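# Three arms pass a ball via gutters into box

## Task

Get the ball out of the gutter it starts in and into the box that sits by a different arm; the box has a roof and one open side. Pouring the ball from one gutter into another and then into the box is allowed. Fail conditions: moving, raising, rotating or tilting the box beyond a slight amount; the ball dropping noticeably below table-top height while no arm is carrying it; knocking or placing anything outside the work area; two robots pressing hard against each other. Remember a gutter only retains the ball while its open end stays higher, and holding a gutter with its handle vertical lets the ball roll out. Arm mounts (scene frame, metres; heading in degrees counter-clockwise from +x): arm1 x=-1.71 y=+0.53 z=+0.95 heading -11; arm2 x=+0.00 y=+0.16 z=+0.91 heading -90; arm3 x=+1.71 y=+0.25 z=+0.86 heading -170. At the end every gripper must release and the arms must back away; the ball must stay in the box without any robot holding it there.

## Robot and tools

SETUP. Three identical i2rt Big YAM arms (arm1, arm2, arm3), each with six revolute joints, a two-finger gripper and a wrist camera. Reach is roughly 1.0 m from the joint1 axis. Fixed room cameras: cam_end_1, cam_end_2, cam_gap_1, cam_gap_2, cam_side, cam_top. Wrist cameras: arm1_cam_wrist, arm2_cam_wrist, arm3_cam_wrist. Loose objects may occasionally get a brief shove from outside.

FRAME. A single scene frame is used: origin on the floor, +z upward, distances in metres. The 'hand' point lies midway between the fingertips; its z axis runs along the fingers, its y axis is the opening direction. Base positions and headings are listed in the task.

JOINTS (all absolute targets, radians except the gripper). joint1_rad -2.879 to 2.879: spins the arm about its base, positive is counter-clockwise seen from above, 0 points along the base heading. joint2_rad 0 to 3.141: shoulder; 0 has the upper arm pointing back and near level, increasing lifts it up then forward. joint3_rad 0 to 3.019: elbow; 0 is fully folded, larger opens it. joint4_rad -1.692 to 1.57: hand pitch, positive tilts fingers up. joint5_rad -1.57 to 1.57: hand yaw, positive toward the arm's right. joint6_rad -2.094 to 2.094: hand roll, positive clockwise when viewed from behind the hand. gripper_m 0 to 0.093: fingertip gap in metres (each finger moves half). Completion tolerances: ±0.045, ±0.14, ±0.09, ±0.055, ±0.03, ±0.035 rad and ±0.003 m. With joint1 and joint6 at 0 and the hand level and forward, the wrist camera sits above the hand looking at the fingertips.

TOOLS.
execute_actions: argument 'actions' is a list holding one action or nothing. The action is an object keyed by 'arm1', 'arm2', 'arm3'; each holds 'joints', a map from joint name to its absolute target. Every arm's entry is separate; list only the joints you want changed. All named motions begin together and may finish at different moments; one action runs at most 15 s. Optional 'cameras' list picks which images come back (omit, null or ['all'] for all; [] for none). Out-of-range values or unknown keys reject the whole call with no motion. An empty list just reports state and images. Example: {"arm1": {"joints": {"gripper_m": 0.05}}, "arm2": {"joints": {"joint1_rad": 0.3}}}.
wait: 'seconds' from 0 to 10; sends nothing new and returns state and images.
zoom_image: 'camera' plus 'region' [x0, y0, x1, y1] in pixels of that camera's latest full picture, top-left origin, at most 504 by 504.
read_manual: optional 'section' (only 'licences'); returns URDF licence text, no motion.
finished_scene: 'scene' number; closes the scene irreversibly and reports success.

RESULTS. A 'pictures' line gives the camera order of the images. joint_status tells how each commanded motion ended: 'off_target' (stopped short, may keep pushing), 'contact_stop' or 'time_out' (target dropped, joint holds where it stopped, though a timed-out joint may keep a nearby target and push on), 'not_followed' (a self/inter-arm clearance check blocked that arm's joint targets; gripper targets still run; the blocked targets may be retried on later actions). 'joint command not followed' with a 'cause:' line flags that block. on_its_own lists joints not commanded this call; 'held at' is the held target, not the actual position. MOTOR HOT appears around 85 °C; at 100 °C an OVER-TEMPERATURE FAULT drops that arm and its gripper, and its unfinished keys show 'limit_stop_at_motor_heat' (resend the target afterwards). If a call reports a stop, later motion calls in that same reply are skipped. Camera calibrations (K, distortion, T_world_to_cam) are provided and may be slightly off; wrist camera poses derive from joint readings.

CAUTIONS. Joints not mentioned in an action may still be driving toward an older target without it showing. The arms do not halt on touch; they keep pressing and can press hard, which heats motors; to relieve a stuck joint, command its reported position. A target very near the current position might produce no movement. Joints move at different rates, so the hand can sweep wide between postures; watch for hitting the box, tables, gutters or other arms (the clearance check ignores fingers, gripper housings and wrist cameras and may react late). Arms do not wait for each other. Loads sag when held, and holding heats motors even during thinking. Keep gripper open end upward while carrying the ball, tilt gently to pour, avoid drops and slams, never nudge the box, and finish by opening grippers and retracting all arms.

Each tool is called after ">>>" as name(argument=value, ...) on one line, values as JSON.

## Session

>>> execute_actions(actions=[])

Scene clock: 0.00 s.
arm1.joint_positions: joint1_rad=+0.679 joint2_rad=+0.292 joint3_rad=+1.392 joint4_rad=-1.420 joint5_rad=-0.247 joint6_rad=-0.572 gripper_m=+0.095
arm1.joint_status: not commanded
arm1.hand: x=-1.6636 y=+0.6004 z=+1.5159 quat_wxyz=(-0.586, +0.467, -0.657, -0.078) (m; scene frame)
arm2.joint_positions: joint1_rad=+0.565 joint2_rad=+0.510 joint3_rad=+1.379 joint4_rad=-1.194 joint5_rad=+0.222 joint6_rad=-0.242 gripper_m=+0.094
arm2.joint_status: not commanded
arm2.hand: x=+0.0681 y=-0.0312 z=+1.4959 quat_wxyz=(-0.421, -0.365, -0.724, +0.407) (m; scene frame)
arm3.joint_positions: joint1_rad=+0.782 joint2_rad=+0.616 joint3_rad=+1.677 joint4_rad=-1.298 joint5_rad=-0.301 joint6_rad=-0.239 gripper_m=+0.095
arm3.joint_status: not commanded
arm3.hand: x=+1.6685 y=+0.0795 z=+1.5427 quat_wxyz=(-0.320, -0.586, -0.520, +0.532) (m; scene frame)
pictures: arm1_cam_wrist, arm2_cam_wrist, arm3_cam_wrist, cam_end_1, cam_end_2, cam_gap_1, cam_gap_2, cam_side, cam_top
camera_calibration (this result's frames):
arm1_cam_wrist: T_world_to_cam=[[0.703681, -0.551291, 0.448231, 0.8197], [-0.308065, -0.8052, -0.506704, 0.750851], [0.640257, 0.218474, -0.736438, 2.17175], [0, 0, 0, 1]] pos_world=[-1.73598, 0.582008, 1.61241]
arm2_cam_wrist: T_world_to_cam=[[-0.875443, -0.397514, 0.274921, -0.367999], [-0.482136, 0.678452, -0.5543, 0.888514], [0.0338216, -0.617807, -0.785602, 1.2734], [0, 0, 0, 1]] pos_world=[0.0631534, 0.037615, 1.59406]
arm3_cam_wrist: T_world_to_cam=[[-0.946639, 0.267248, 0.180148, 1.27531], [0.0879041, 0.751851, -0.653447, 0.805094], [-0.310077, -0.602742, -0.735224, 1.82031], [0, 0, 0, 1]] pos_world=[1.70092, 0.151039, 1.63467]
Images, in order (width x height): arm1_cam_wrist 504x504, arm2_cam_wrist 504x504, arm3_cam_wrist 504x504, cam_end_1 896x504, cam_end_2 896x504, cam_gap_1 896x504, cam_gap_2 896x504, cam_side 896x504, cam_top 896x504.

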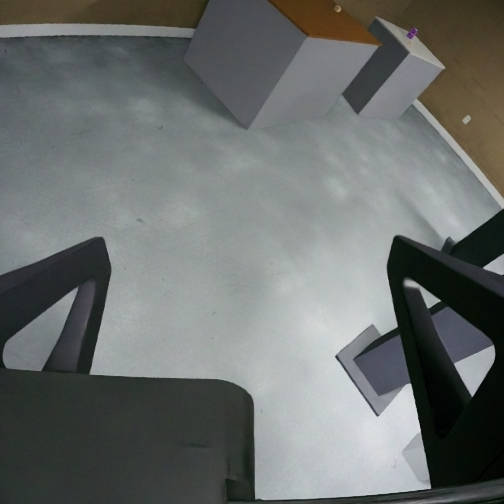

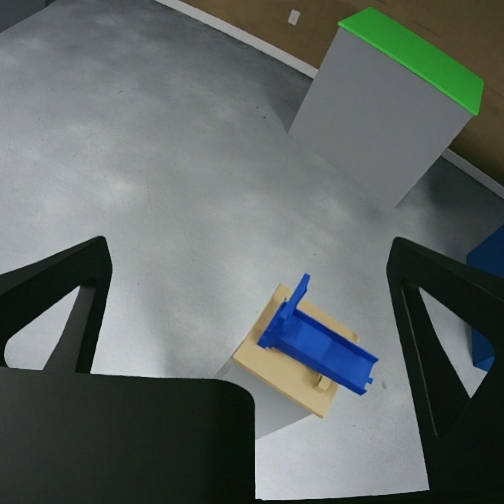

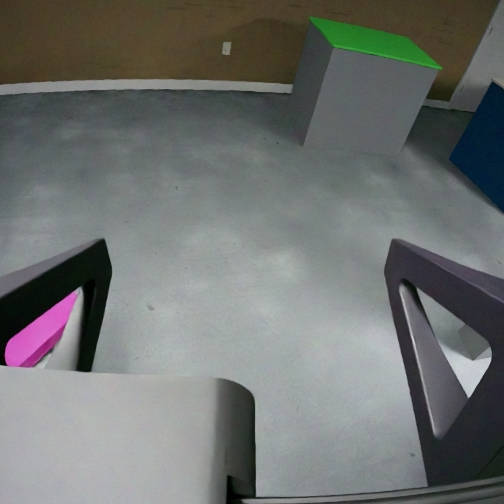

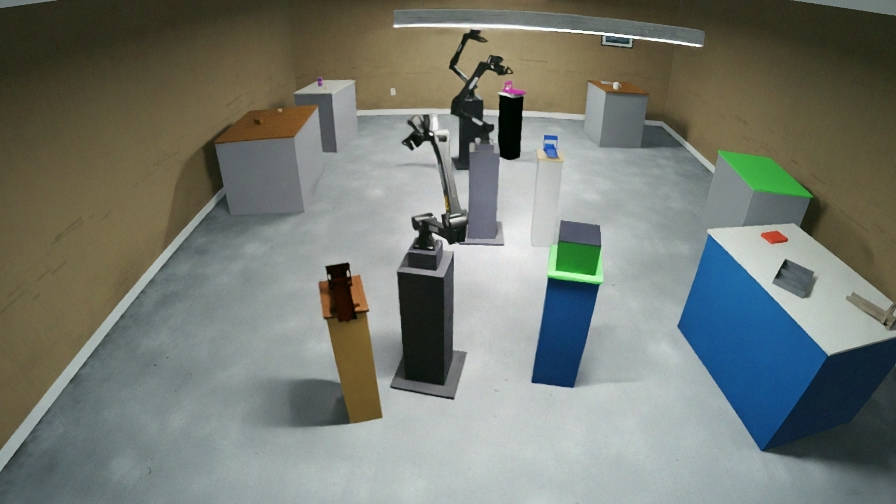

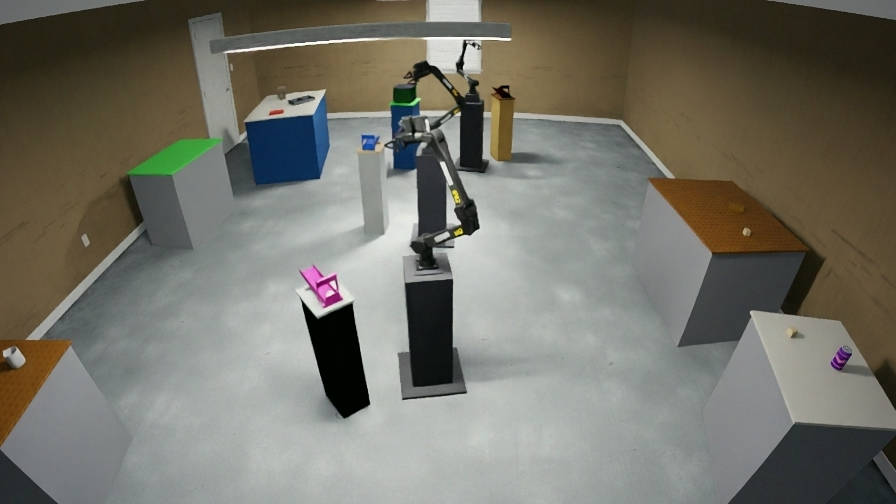

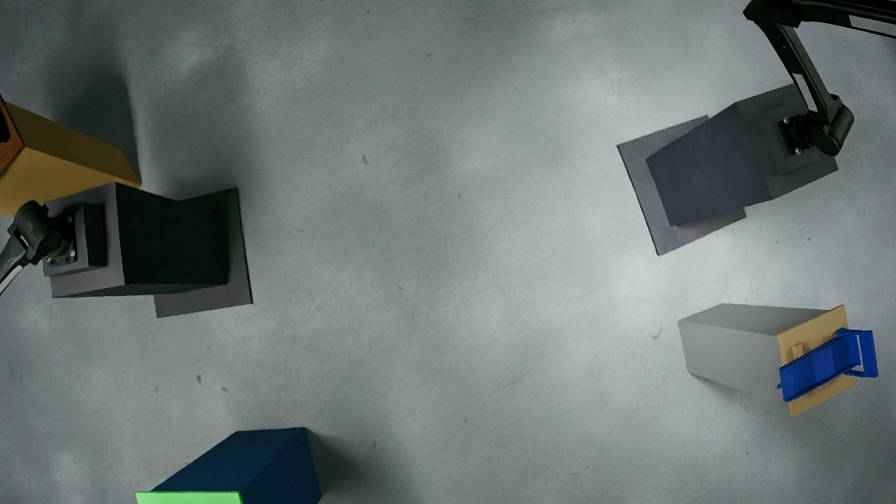

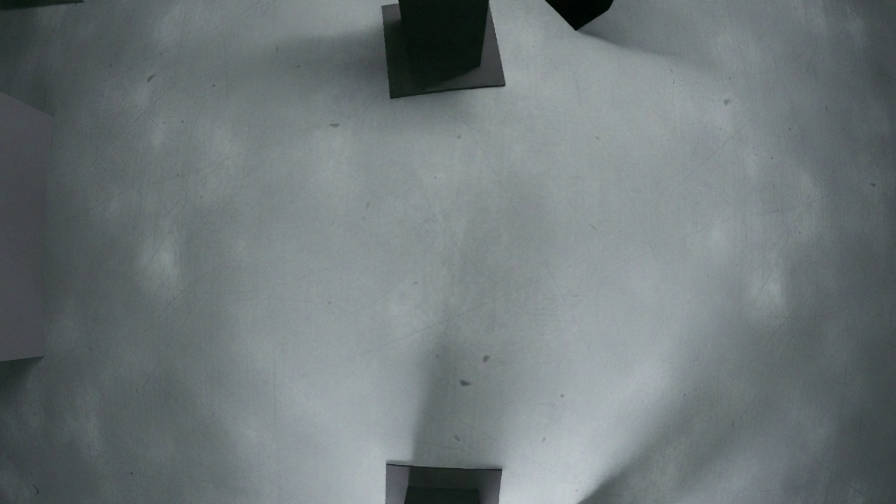

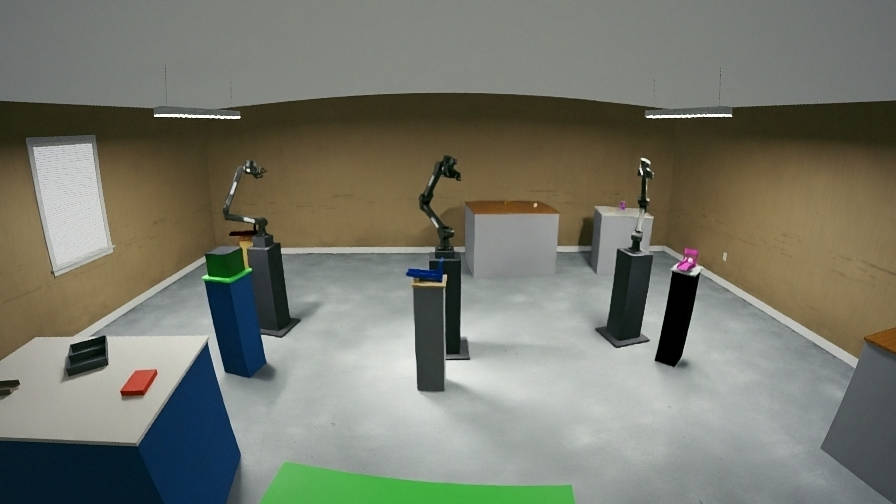

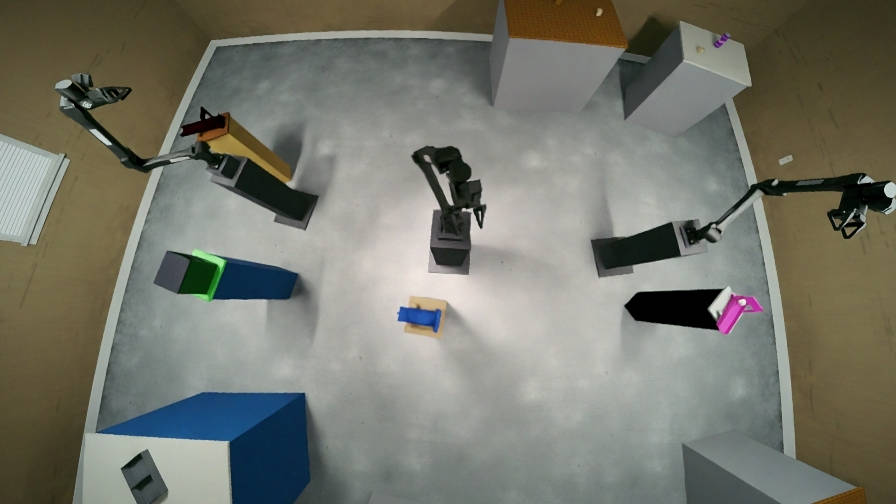

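>>> zoom_image(camera="cam_end_2", region=[285,250,369,322])

>>> zoom_image(camera="cam_end_1", region=[300,255,384,327])

>>> zoom_image(camera="cam_top", region=[385,285,469,350])

>>> zoom_image(camera="cam_top", region=[695,275,779,345])

>>> zoom_image(camera="cam_top", region=[165,90,249,160])

>>> zoom_image(camera="cam_end_1", region=[535,210,619,290])

>>> zoom_image(camera="cam_top", region=[145,235,229,310])

>>> zoom_image(camera="cam_side", region=[395,245,479,295])

Region (285, 250, 369, 322) of cam_end_2's 896x504 image, scaled by 6.000, with more detail than that image has; it fills the top 432 rows of this view, and the rest is white.

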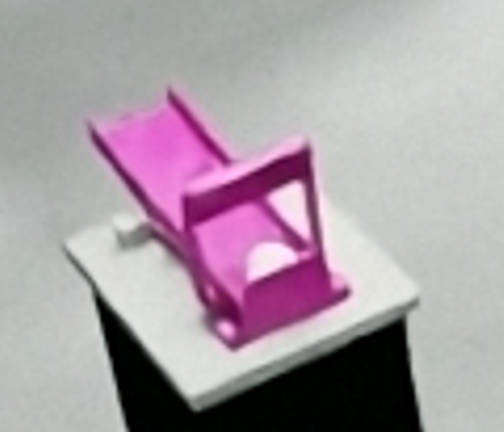

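Region (300, 255, 384, 327) of cam_end_1's 896x504 image, scaled by 6.000, with more detail than that image has; it fills the top 432 rows of this view, and the rest is white.

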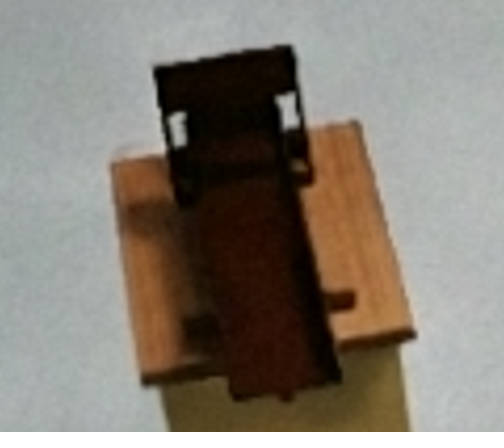

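Region (385, 285, 469, 350) of cam_top's 896x504 image, scaled by 6.000, with more detail than that image has; it fills the top 390 rows of this view, and the rest is white.

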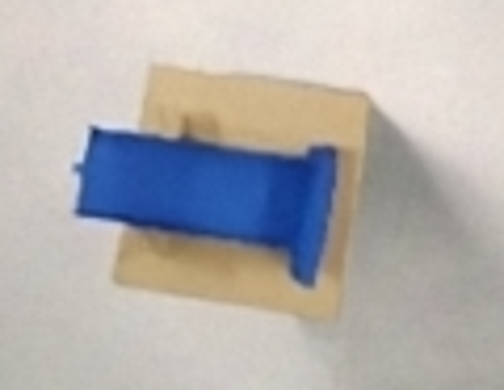

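Region (695, 275, 779, 345) of cam_top's 896x504 image, scaled by 6.000, with more detail than that image has.

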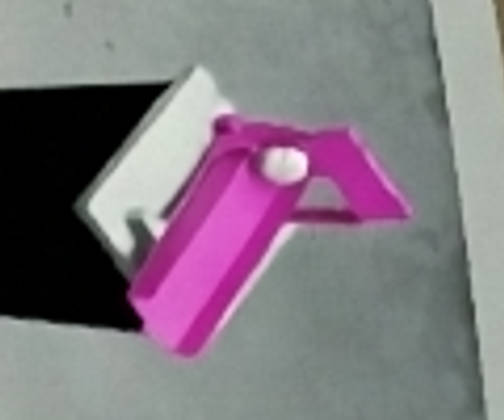

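Region (165, 90, 249, 160) of cam_top's 896x504 image, scaled by 6.000, with more detail than that image has.

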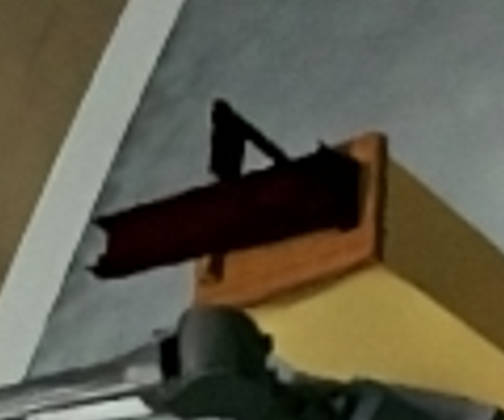

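Region (535, 210, 619, 290) of cam_end_1's 896x504 image, scaled by 6.000, with more detail than that image has; it fills the top 480 rows of this view, and the rest is white.

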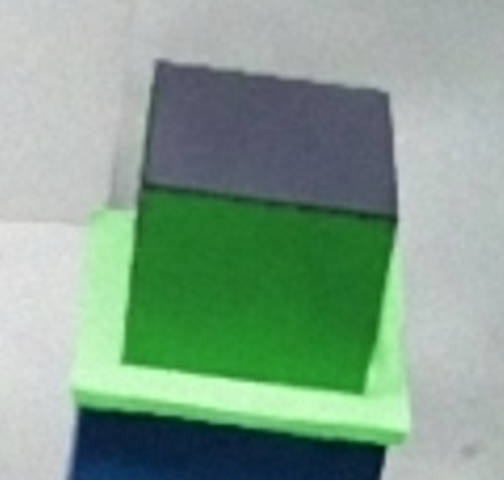

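Region (145, 235, 229, 310) of cam_top's 896x504 image, scaled by 6.000, with more detail than that image has; it fills the top 450 rows of this view, and the rest is white.

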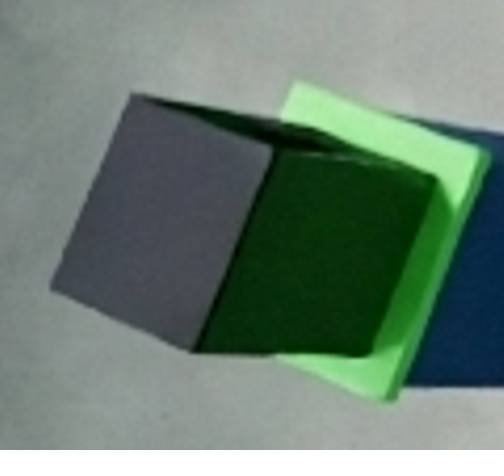

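Region (395, 245, 479, 295) of cam_side's 896x504 image, scaled by 6.000, with more detail than that image has; it fills the top 300 rows of this view, and the rest is white.

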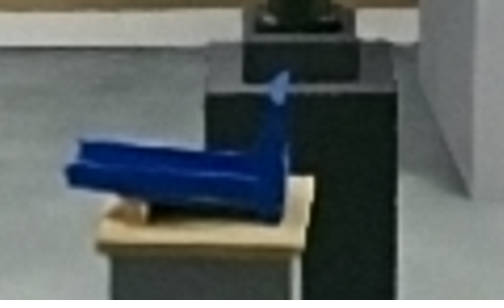

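>>> execute_actions(actions=[{"arm1":{"joints":{"joint1_rad":2.239,"joint2_rad":1.595,"joint3_rad":1.34,"joint4_rad":-1.234,"joint5_rad":-0.17,"joint6_rad":0.14,"gripper_m":0.07}},"arm2":{"joints":{"joint1_rad":0.003,"joint2_rad":1.75,"joint3_rad":1.68,"joint4_rad":-1.431,"joint5_rad":0.174,"joint6_rad":0.077,"gripper_m":0.07}},"arm3":{"joints":{"joint1_rad":1.993,"joint2_rad":1.73,"joint3_rad":1.79,"joint4_rad":-1.541,"joint5_rad":0.173,"joint6_rad":-0.056,"gripper_m":0.07}}}], cameras=["arm1_cam_wrist","arm2_cam_wrist","arm3_cam_wrist","cam_side"])

Scene clock: 7.60 s.
arm1.joint_positions: joint1_rad=+2.246 joint2_rad=+1.599 joint3_rad=+1.331 joint4_rad=-1.232 joint5_rad=-0.169 joint6_rad=+0.132 gripper_m=+0.070
arm1.joint_status: all done
arm1.hand: x=-1.9672 y=+0.9455 z=+1.1127 quat_wxyz=(+0.055, +0.819, -0.566, -0.072) (m; scene frame)
arm2.joint_positions: joint1_rad=+0.007 joint2_rad=+1.757 joint3_rad=+1.667 joint4_rad=-1.423 joint5_rad=+0.174 joint6_rad=+0.065 gripper_m=+0.070
arm2.joint_status: all done
arm2.hand: x=-0.0290 y=-0.3916 z=+1.1150 quat_wxyz=(+0.038, -0.727, -0.682, +0.076) (m; scene frame)
arm3.joint_positions: joint1_rad=+1.994 joint2_rad=+1.754 joint3_rad=+1.752 joint4_rad=-1.534 joint5_rad=+0.172 joint6_rad=-0.066 gripper_m=+0.070
arm3.joint_status: all done
arm3.hand: x=+2.0047 y=-0.2163 z=+1.0998 quat_wxyz=(+0.035, -0.435, -0.896, +0.082) (m; scene frame)
pictures: arm1_cam_wrist, arm2_cam_wrist, arm3_cam_wrist, cam_side
camera_calibration (this result's frames):
arm1_cam_wrist: T_world_to_cam=[[0.919118, 0.355294, -0.170259, 1.6591], [0.389243, -0.752064, 0.531874, 0.89675], [0.0609261, -0.555127, -0.829531, 1.68924], [0, 0, 0, 1]] pos_world=[-1.97688, 1.02269, 1.20679]
arm2_cam_wrist: T_world_to_cam=[[-0.983878, 0.0762746, 0.161758, -0.182938], [0.151364, 0.836885, 0.526035, -0.249036], [-0.09525, 0.542039, -0.834938, 1.26024], [0, 0, 0, 1]] pos_world=[-0.0222556, -0.460733, 1.21282]
arm3_cam_wrist: T_world_to_cam=[[-0.772296, -0.60556, 0.191981, 1.20109], [-0.422268, 0.71513, 0.557027, 0.392044], [-0.474605, 0.349122, -0.808, 2.03633], [0, 0, 0, 1]] pos_world=[2.05959, -0.26396, 1.19639]
Images, in order (width x height): arm1_cam_wrist 504x504, arm2_cam_wrist 504x504, arm3_cam_wrist 504x504, cam_side 896x504.

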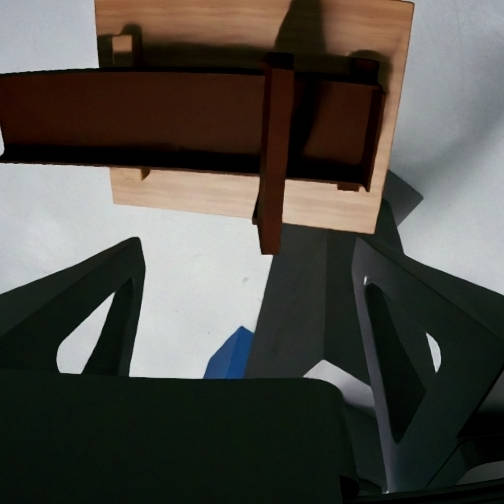

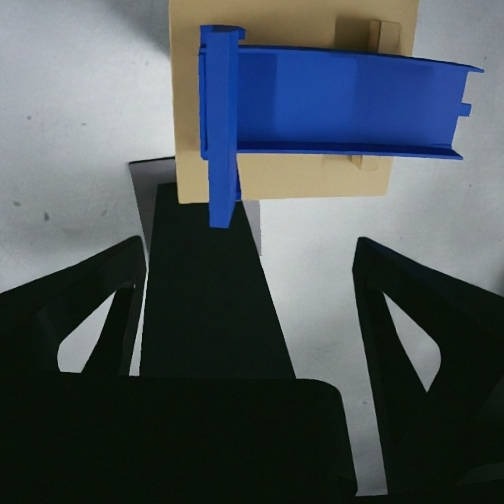

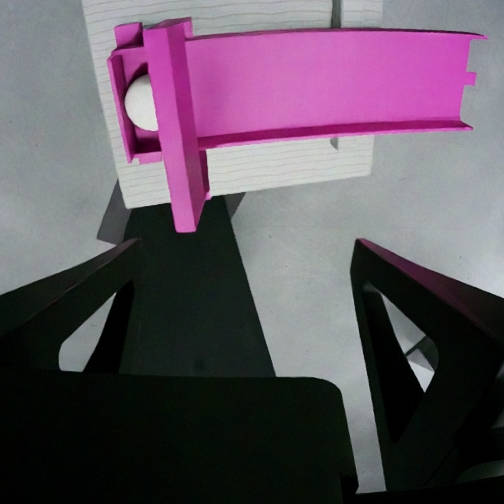

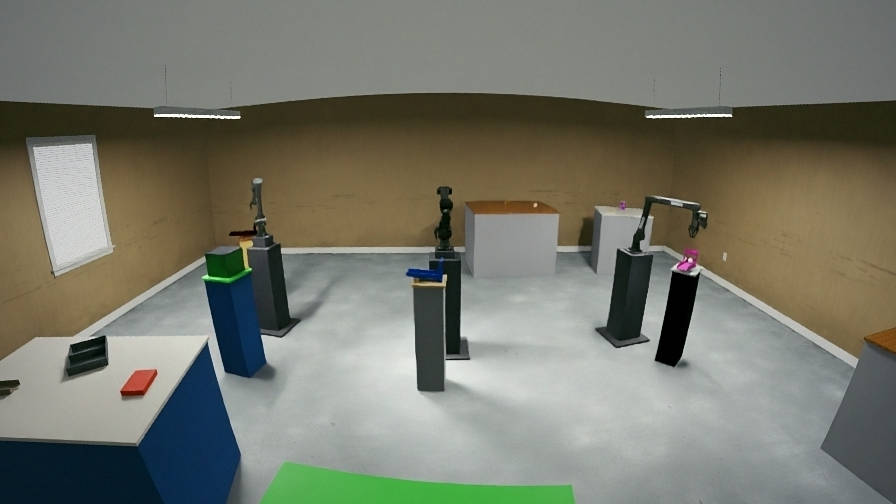

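>>> execute_actions(actions=[{"arm1":{"joints":{"joint1_rad":2.262,"joint2_rad":1.77,"joint3_rad":1.17,"joint4_rad":-0.912,"joint6_rad":0.162}},"arm2":{"joints":{"joint1_rad":-0.01,"joint2_rad":1.905,"joint3_rad":1.52,"joint4_rad":-1.17,"joint6_rad":0.127,"gripper_m":0.08}},"arm3":{"joints":{"joint1_rad":2.024,"joint2_rad":1.82,"joint3_rad":1.545,"joint4_rad":-1.23,"joint6_rad":-0.095,"gripper_m":0.085}}}], cameras=["arm1_cam_wrist","arm2_cam_wrist","arm3_cam_wrist"])

Scene clock: 13.23 s.
arm1.joint_positions: joint1_rad=+2.252 joint2_rad=+1.779 joint3_rad=+1.151 joint4_rad=-0.923 joint5_rad=-0.169 joint6_rad=+0.154 gripper_m=+0.070
arm1.joint_status: all done
arm1.hand: x=-1.9670 y=+0.9405 z=+0.9686 quat_wxyz=(+0.068, +0.814, -0.575, -0.049) (m; scene frame)
arm2.joint_positions: joint1_rad=+0.001 joint2_rad=+1.932 joint3_rad=+1.509 joint4_rad=-1.179 joint5_rad=+0.174 joint6_rad=+0.115 gripper_m=+0.080
arm2.joint_status: all done
arm2.hand: x=-0.0304 y=-0.3969 z=+0.9630 quat_wxyz=(+0.069, -0.743, -0.665, +0.047) (m; scene frame)
arm3.joint_positions: joint1_rad=+2.022 joint2_rad=+1.842 joint3_rad=+1.520 joint4_rad=-1.240 joint5_rad=+0.172 joint6_rad=-0.085 gripper_m=+0.085
arm3.joint_status: all done
arm3.hand: x=+2.0189 y=-0.2112 z=+0.9660 quat_wxyz=(+0.046, -0.413, -0.907, +0.076) (m; scene frame)
pictures: arm1_cam_wrist, arm2_cam_wrist, arm3_cam_wrist
camera_calibration (this result's frames):
arm1_cam_wrist: T_world_to_cam=[[0.928823, 0.332137, -0.164233, 1.67123], [0.363542, -0.73127, 0.577132, 0.855582], [0.0715884, -0.595759, -0.799966, 1.59743], [0, 0, 0, 1]] pos_world=[-1.97767, 1.02227, 1.05858]
arm2_cam_wrist: T_world_to_cam=[[-0.978656, 0.116001, 0.169635, -0.151028], [0.195231, 0.782534, 0.591207, -0.247475], [-0.0641644, 0.611706, -0.788478, 1.11993], [0, 0, 0, 1]] pos_world=[-0.0276301, -0.47389, 1.05497]
arm3_cam_wrist: T_world_to_cam=[[-0.74002, -0.645318, 0.189564, 1.1696], [-0.445131, 0.681194, 0.581235, 0.484517], [-0.504211, 0.345745, -0.791348, 1.97614], [0, 0, 0, 1]] pos_world=[2.0776, -0.258528, 1.06049]
Images, in order (width x height): arm1_cam_wrist 504x504, arm2_cam_wrist 504x504, arm3_cam_wrist 504x504.

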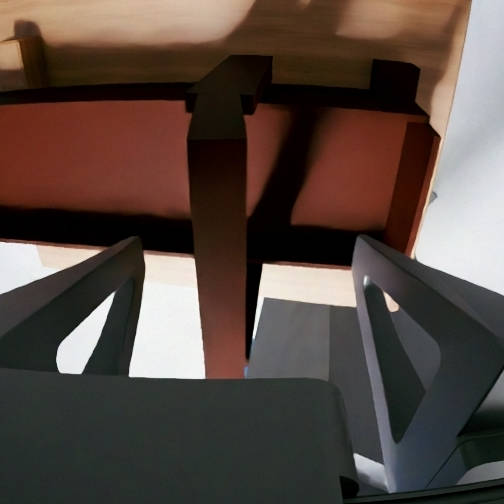

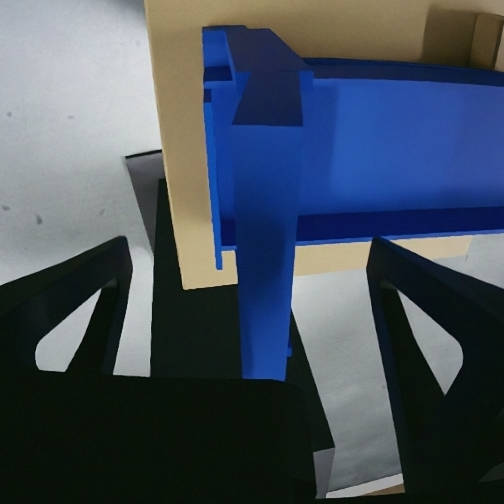

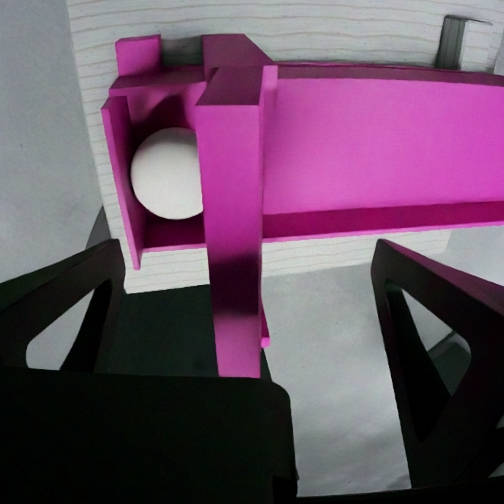

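>>> execute_actions(actions=[{"arm1":{"joints":{"joint1_rad":2.275,"gripper_m":0}},"arm2":{"joints":{"joint1_rad":-0.018,"gripper_m":0}},"arm3":{"joints":{"joint1_rad":2.03,"gripper_m":0}}}], cameras=[])

>>> execute_actions(actions=[{"arm1":{"joints":{"joint2_rad":1.55,"joint4_rad":-1.13}},"arm2":{"joints":{"joint2_rad":1.7,"joint4_rad":-1.39}},"arm3":{"joints":{"joint2_rad":1.62,"joint4_rad":-1.44,"joint5_rad":0.3}}}], cameras=["arm1_cam_wrist","arm2_cam_wrist","arm3_cam_wrist","cam_side"])

Scene clock: 14.67 s.
arm1.joint_positions: joint1_rad=+2.268 joint2_rad=+1.773 joint3_rad=+1.152 joint4_rad=-0.918 joint5_rad=-0.181 joint6_rad=+0.161 gripper_m=+0.012
arm1.joint_status: gripper_m off_target (ended at +0.012, target +0.000); the others done
arm1.hand: x=-1.9763 y=+0.9375 z=+0.9720 quat_wxyz=(+0.071, +0.816, -0.571, -0.056) (m; scene frame)
arm2.joint_positions: joint1_rad=-0.009 joint2_rad=+1.921 joint3_rad=+1.509 joint4_rad=-1.178 joint5_rad=+0.181 joint6_rad=+0.118 gripper_m=+0.012
arm2.joint_status: gripper_m off_target (ended at +0.012, target +0.000); the others done
arm2.hand: x=-0.0375 y=-0.3976 z=+0.9693 quat_wxyz=(+0.067, -0.747, -0.659, +0.054) (m; scene frame)
arm3.joint_positions: joint1_rad=+2.024 joint2_rad=+1.838 joint3_rad=+1.520 joint4_rad=-1.238 joint5_rad=+0.181 joint6_rad=-0.088 gripper_m=+0.012
arm3.joint_status: gripper_m off_target (ended at +0.012, target +0.000); the others done
arm3.hand: x=+2.0190 y=-0.2117 z=+0.9683 quat_wxyz=(+0.046, -0.410, -0.907, +0.081) (m; scene frame)
pictures: none
No camera images: the call's "cameras" was empty. Leave "cameras" out to get every camera's image.

Scene clock: 15.90 s.
arm1.joint_positions: joint1_rad=+2.268 joint2_rad=+1.553 joint3_rad=+1.152 joint4_rad=-1.123 joint5_rad=-0.167 joint6_rad=+0.161 gripper_m=+0.012
arm1.joint_status: all done
arm1.hand: x=-1.9564 y=+0.9058 z=+1.0672 quat_wxyz=(+0.061, +0.817, -0.571, -0.060) (m; scene frame)
arm2.joint_positions: joint1_rad=-0.009 joint2_rad=+1.697 joint3_rad=+1.509 joint4_rad=-1.384 joint5_rad=+0.171 joint6_rad=+0.118 gripper_m=+0.011
arm2.joint_status: all done
arm2.hand: x=-0.0367 y=-0.3496 z=+1.0855 quat_wxyz=(+0.057, -0.748, -0.659, +0.056) (m; scene frame)
arm3.joint_positions: joint1_rad=+2.026 joint2_rad=+1.625 joint3_rad=+1.516 joint4_rad=-1.435 joint5_rad=+0.294 joint6_rad=-0.088 gripper_m=+0.012
arm3.joint_status: all done
arm3.hand: x=+1.9720 y=-0.1770 z=+1.0790 quat_wxyz=(+0.068, -0.407, -0.901, +0.133) (m; scene frame)
pictures: arm1_cam_wrist, arm2_cam_wrist, arm3_cam_wrist, cam_side
camera_calibration (this result's frames):
arm1_cam_wrist: T_world_to_cam=[[0.924276, 0.34356, -0.166374, 1.67213], [0.375692, -0.741539, 0.555855, 0.825281], [0.067597, -0.576269, -0.81446, 1.64492], [0, 0, 0, 1]] pos_world=[-1.96676, 0.985414, 1.15918]
arm2_cam_wrist: T_world_to_cam=[[-0.977332, 0.134502, 0.163498, -0.170217], [0.204698, 0.797474, 0.567568, -0.324429], [-0.0540466, 0.58817, -0.806929, 1.19933], [0, 0, 0, 1]] pos_world=[-0.0351282, -0.423794, 1.17974]
arm3_cam_wrist: T_world_to_cam=[[-0.713248, -0.629334, 0.308569, 0.957193], [-0.39966, 0.726823, 0.55857, 0.317562], [-0.575803, 0.275077, -0.769925, 2.13565], [0, 0, 0, 1]] pos_world=[2.03934, -0.215883, 1.17154]
Images, in order (width x height): arm1_cam_wrist 504x504, arm2_cam_wrist 504x504, arm3_cam_wrist 504x504, cam_side 896x504.

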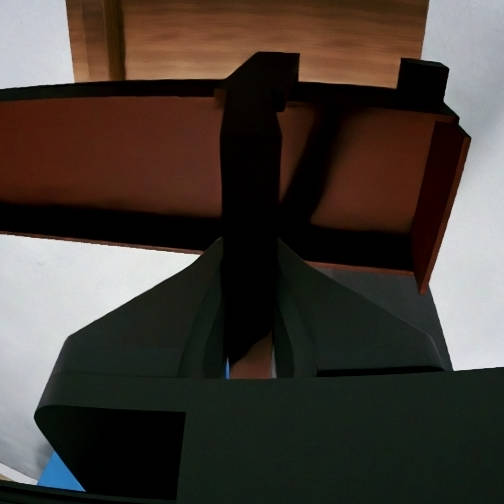

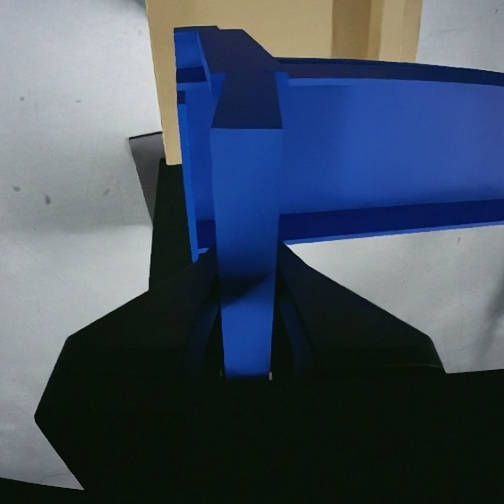

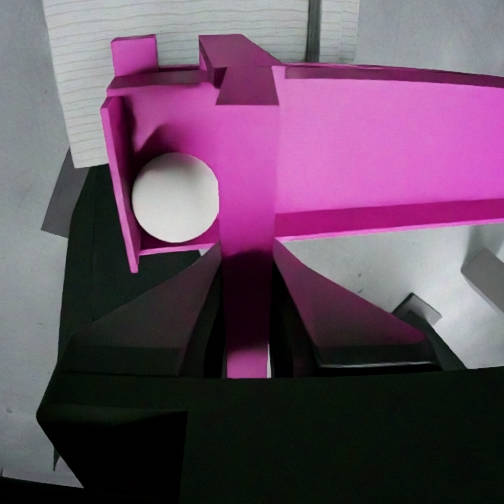

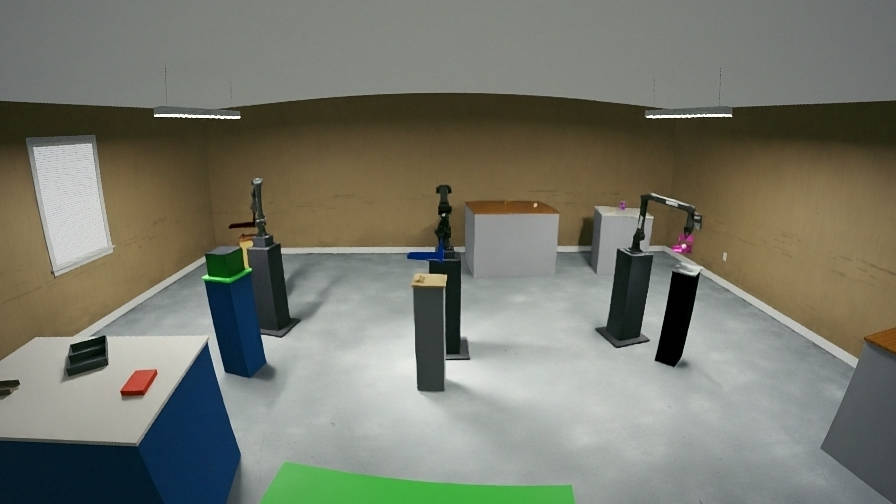

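>>> execute_actions(actions=[{"arm1":{"joints":{"joint1_rad":-0.027,"joint2_rad":1.5,"joint3_rad":1.45,"joint4_rad":-1.0,"joint5_rad":0,"joint6_rad":1.575}},"arm2":{"joints":{"joint1_rad":1.629,"joint3_rad":1.91,"joint4_rad":-1.2,"joint5_rad":0,"joint6_rad":-1.575}},"arm3":{"joints":{"joint1_rad":1.0,"joint3_rad":1.62,"joint4_rad":-1.0,"joint6_rad":-0.8}}}], cameras=["arm3_cam_wrist"])

>>> execute_actions(actions=[{"arm2":{"joints":{"joint2_rad":2.13,"joint4_rad":-0.91}},"arm3":{"joints":{"joint1_rad":-0.125,"joint3_rad":1.85,"joint4_rad":-1.15,"joint5_rad":0,"joint6_rad":-1.575}}}], cameras=["arm3_cam_wrist","cam_gap_2","cam_side"])

Scene clock: 19.63 s.
arm1.joint_positions: joint1_rad=-0.035 joint2_rad=+1.523 joint3_rad=+1.411 joint4_rad=-1.002 joint5_rad=+0.004 joint6_rad=+1.566 gripper_m=+0.012
arm1.joint_status: all done
arm1.hand: x=-1.1696 y=+0.4030 z=+1.1938 quat_wxyz=(-0.175, -0.761, -0.608, -0.142) (m; scene frame)
arm2.joint_positions: joint1_rad=+1.637 joint2_rad=+1.728 joint3_rad=+1.857 joint4_rad=-1.200 joint5_rad=-0.001 joint6_rad=-1.563 gripper_m=+0.011
arm2.joint_status: all done
arm2.hand: x=+0.6395 y=+0.2029 z=+1.2427 quat_wxyz=(-0.189, +0.703, -0.664, +0.169) (m; scene frame)
arm3.joint_positions: joint1_rad=+0.996 joint2_rad=+1.637 joint3_rad=+1.556 joint4_rad=-1.014 joint5_rad=+0.298 joint6_rad=-0.789 gripper_m=+0.012
arm3.joint_status: all done
arm3.hand: x=+1.4387 y=-0.2865 z=+1.1214 quat_wxyz=(+0.105, -0.560, -0.780, +0.257) (m; scene frame)
pictures: arm3_cam_wrist
camera_calibration (this result's frames):
arm3_cam_wrist: T_world_to_cam=[[-0.814892, -0.234479, 0.530066, 0.505813], [-0.0189932, 0.92483, 0.379907, -0.130263], [-0.579302, 0.299516, -0.75809, 1.89014], [0, 0, 0, 1]] pos_world=[1.50467, -0.327052, 1.21427]
Images, in order (width x height): arm3_cam_wrist 504x504.

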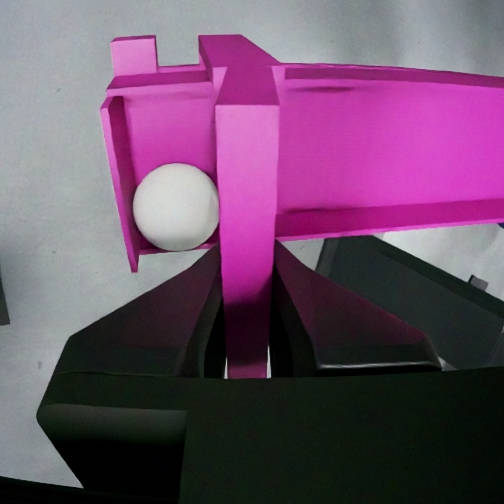

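Scene clock: 21.40 s.
arm1.joint_positions: joint1_rad=-0.035 joint2_rad=+1.523 joint3_rad=+1.411 joint4_rad=-1.002 joint5_rad=+0.004 joint6_rad=+1.566 gripper_m=+0.012
arm1.joint_status: not commanded
arm1.hand: x=-1.1696 y=+0.4030 z=+1.1938 quat_wxyz=(-0.175, -0.761, -0.608, -0.142) (m; scene frame)
arm2.joint_positions: joint1_rad=+1.637 joint2_rad=+2.181 joint3_rad=+1.867 joint4_rad=-0.928 joint5_rad=-0.001 joint6_rad=-1.564 gripper_m=+0.011
arm2.joint_status: all done
arm2.hand: x=+0.7351 y=+0.2114 z=+0.9678 quat_wxyz=(-0.127, +0.717, -0.676, +0.112) (m; scene frame)
arm3.joint_positions: joint1_rad=-0.131 joint2_rad=+1.648 joint3_rad=+1.800 joint4_rad=-1.153 joint5_rad=+0.002 joint6_rad=-1.564 gripper_m=+0.012
arm3.joint_status: all done
arm3.hand: x=+1.0915 y=+0.2207 z=+1.2230 quat_wxyz=(+0.202, -0.662, -0.692, +0.205) (m; scene frame)
pictures: arm3_cam_wrist, cam_gap_2, cam_side
camera_calibration (this result's frames):
arm3_cam_wrist: T_world_to_cam=[[-0.82591, -0.0380585, 0.562515, 0.216915], [0.289672, 0.827319, 0.481283, -1.08388], [-0.483696, 0.560442, -0.672267, 1.3472], [0, 0, 0, 1]] pos_world=[1.14476, 0.149939, 1.30531]
Images, in order (width x height): arm3_cam_wrist 504x504, cam_gap_2 896x504, cam_side 896x504.

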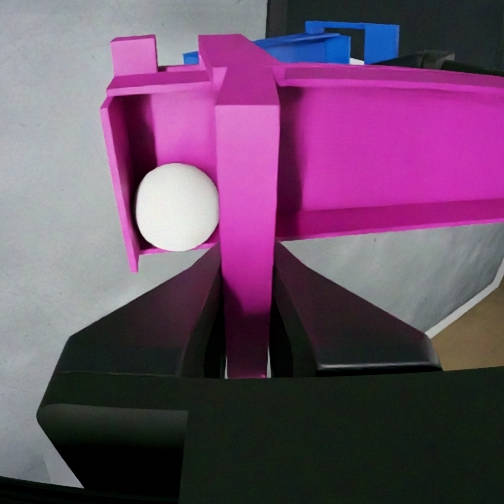

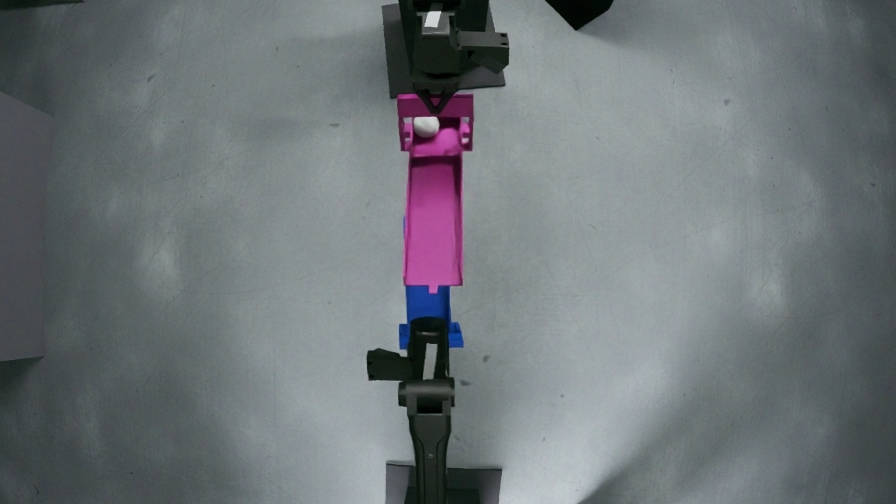

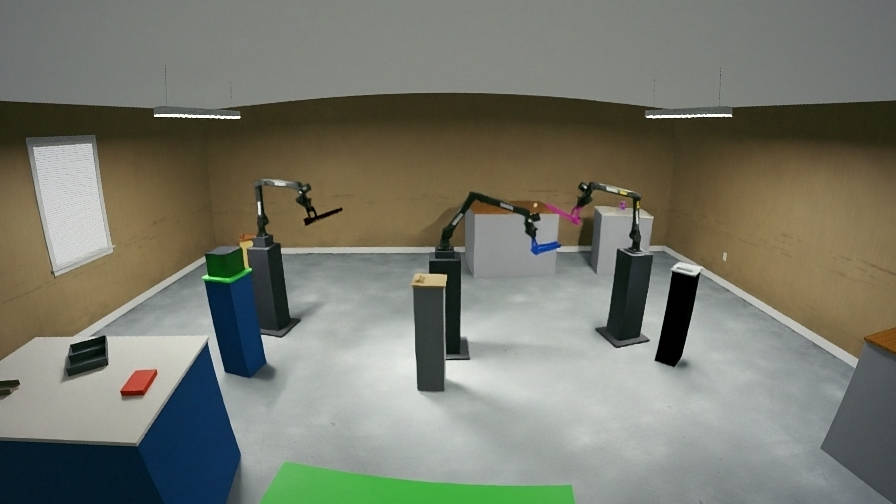

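>>> execute_actions(actions=[{"arm3":{"joints":{"joint2_rad":1.825,"joint3_rad":1.89,"joint4_rad":-1.32}},"arm1":{"joints":{"joint2_rad":1.62,"joint3_rad":1.5}}}], cameras=["cam_gap_2","cam_side"])

>>> zoom_image(camera="cam_side", region=[515,195,599,265])

Scene clock: 24.40 s.
arm1.joint_positions: joint1_rad=-0.035 joint2_rad=+1.649 joint3_rad=+1.434 joint4_rad=-1.004 joint5_rad=+0.004 joint6_rad=+1.566 gripper_m=+0.012
arm1.joint_status: all done
arm1.hand: x=-1.1526 y=+0.3996 z=+1.1356 quat_wxyz=(-0.135, -0.769, -0.615, -0.110) (m; scene frame)
arm2.joint_positions: joint1_rad=+1.637 joint2_rad=+2.181 joint3_rad=+1.867 joint4_rad=-0.928 joint5_rad=-0.001 joint6_rad=-1.564 gripper_m=+0.011
arm2.joint_status: not commanded
arm2.hand: x=+0.7351 y=+0.2114 z=+0.9678 quat_wxyz=(-0.127, +0.717, -0.676, +0.112) (m; scene frame)
arm3.joint_positions: joint1_rad=-0.131 joint2_rad=+1.866 joint3_rad=+1.844 joint4_rad=-1.320 joint5_rad=+0.002 joint6_rad=-1.565 gripper_m=+0.012
arm3.joint_status: all done
arm3.hand: x=+1.0843 y=+0.2216 z=+1.0944 quat_wxyz=(+0.087, -0.686, -0.717, +0.083) (m; scene frame)
pictures: cam_gap_2, cam_side
Images, in order (width x height): cam_gap_2 896x504, cam_side 896x504.

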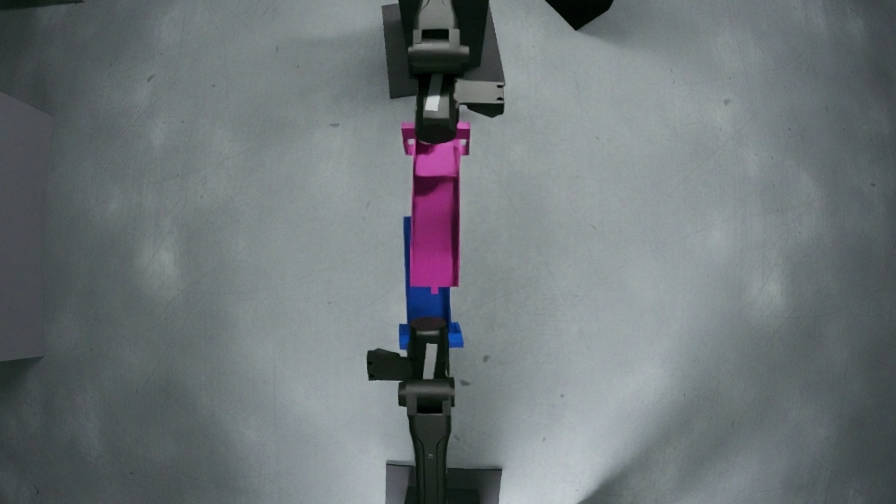

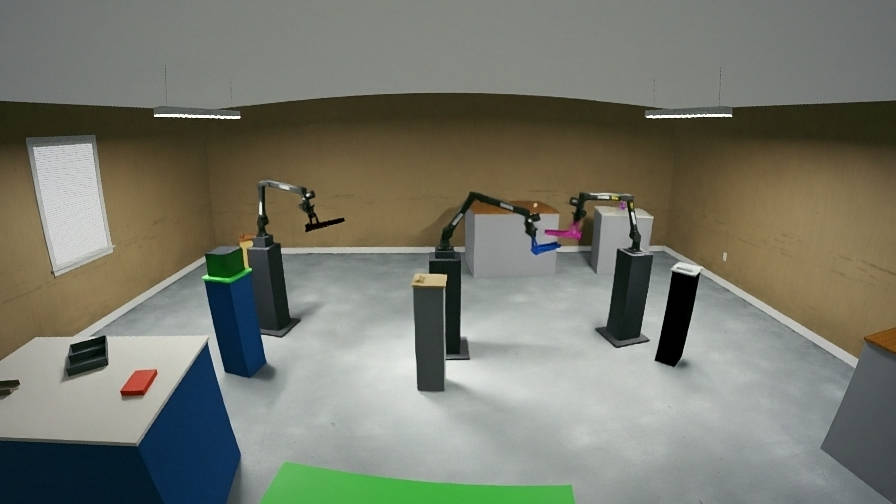

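Region (515, 195, 599, 265) of cam_side's 896x504 image, scaled by 6.000, with more detail than that image has.

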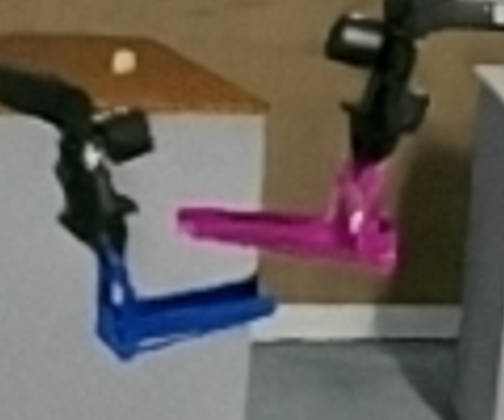

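>>> execute_actions(actions=[{"arm3":{"joints":{"joint1_rad":-0.155,"joint4_rad":-1.49}}}], cameras=["cam_gap_2","cam_side"])

>>> zoom_image(camera="cam_side", region=[515,195,599,265])

Scene clock: 25.73 s.
arm1.joint_positions: joint1_rad=-0.035 joint2_rad=+1.649 joint3_rad=+1.434 joint4_rad=-1.004 joint5_rad=+0.004 joint6_rad=+1.566 gripper_m=+0.012
arm1.joint_status: not commanded
arm1.hand: x=-1.1526 y=+0.3996 z=+1.1356 quat_wxyz=(-0.135, -0.769, -0.615, -0.110) (m; scene frame)
arm2.joint_positions: joint1_rad=+1.637 joint2_rad=+2.181 joint3_rad=+1.867 joint4_rad=-0.928 joint5_rad=-0.001 joint6_rad=-1.564 gripper_m=+0.011
arm2.joint_status: not commanded
arm2.hand: x=+0.7351 y=+0.2114 z=+0.9678 quat_wxyz=(-0.127, +0.717, -0.676, +0.112) (m; scene frame)
arm3.joint_positions: joint1_rad=-0.152 joint2_rad=+1.866 joint3_rad=+1.844 joint4_rad=-1.485 joint5_rad=+0.002 joint6_rad=-1.565 gripper_m=+0.012
arm3.joint_status: all done
arm3.hand: x=+1.1238 y=+0.2362 z=+1.0882 quat_wxyz=(+0.030, -0.699, -0.715, +0.024) (m; scene frame)
pictures: cam_gap_2, cam_side
Images, in order (width x height): cam_gap_2 896x504, cam_side 896x504.

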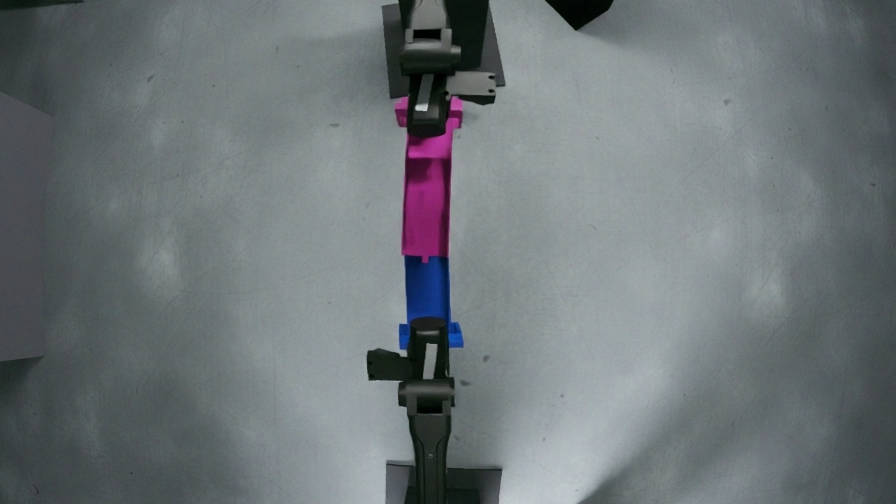

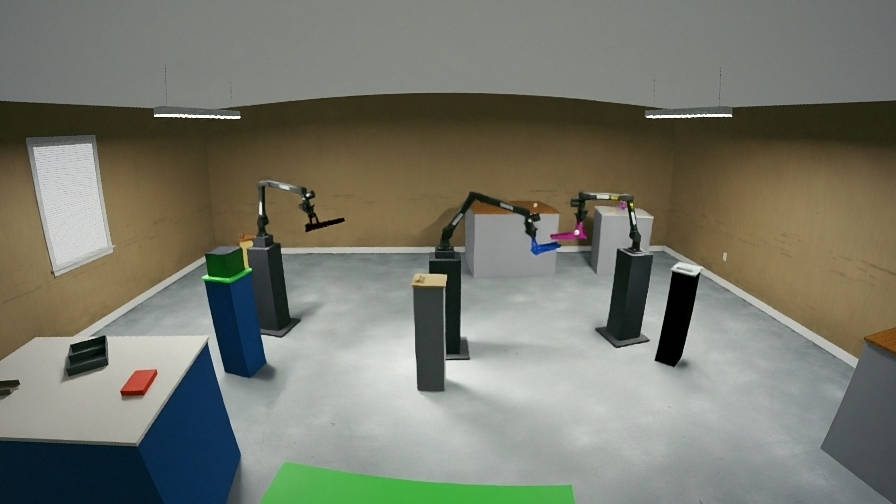

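Region (515, 195, 599, 265) of cam_side's 896x504 image, scaled by 6.000, with more detail than that image has.

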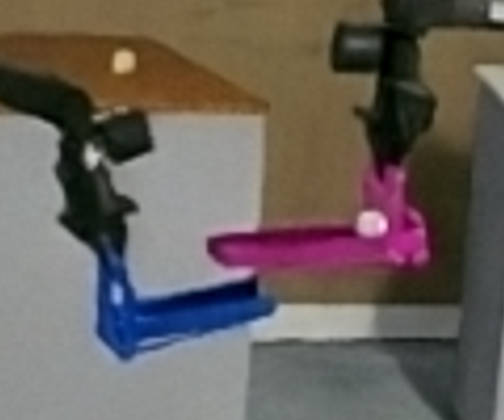

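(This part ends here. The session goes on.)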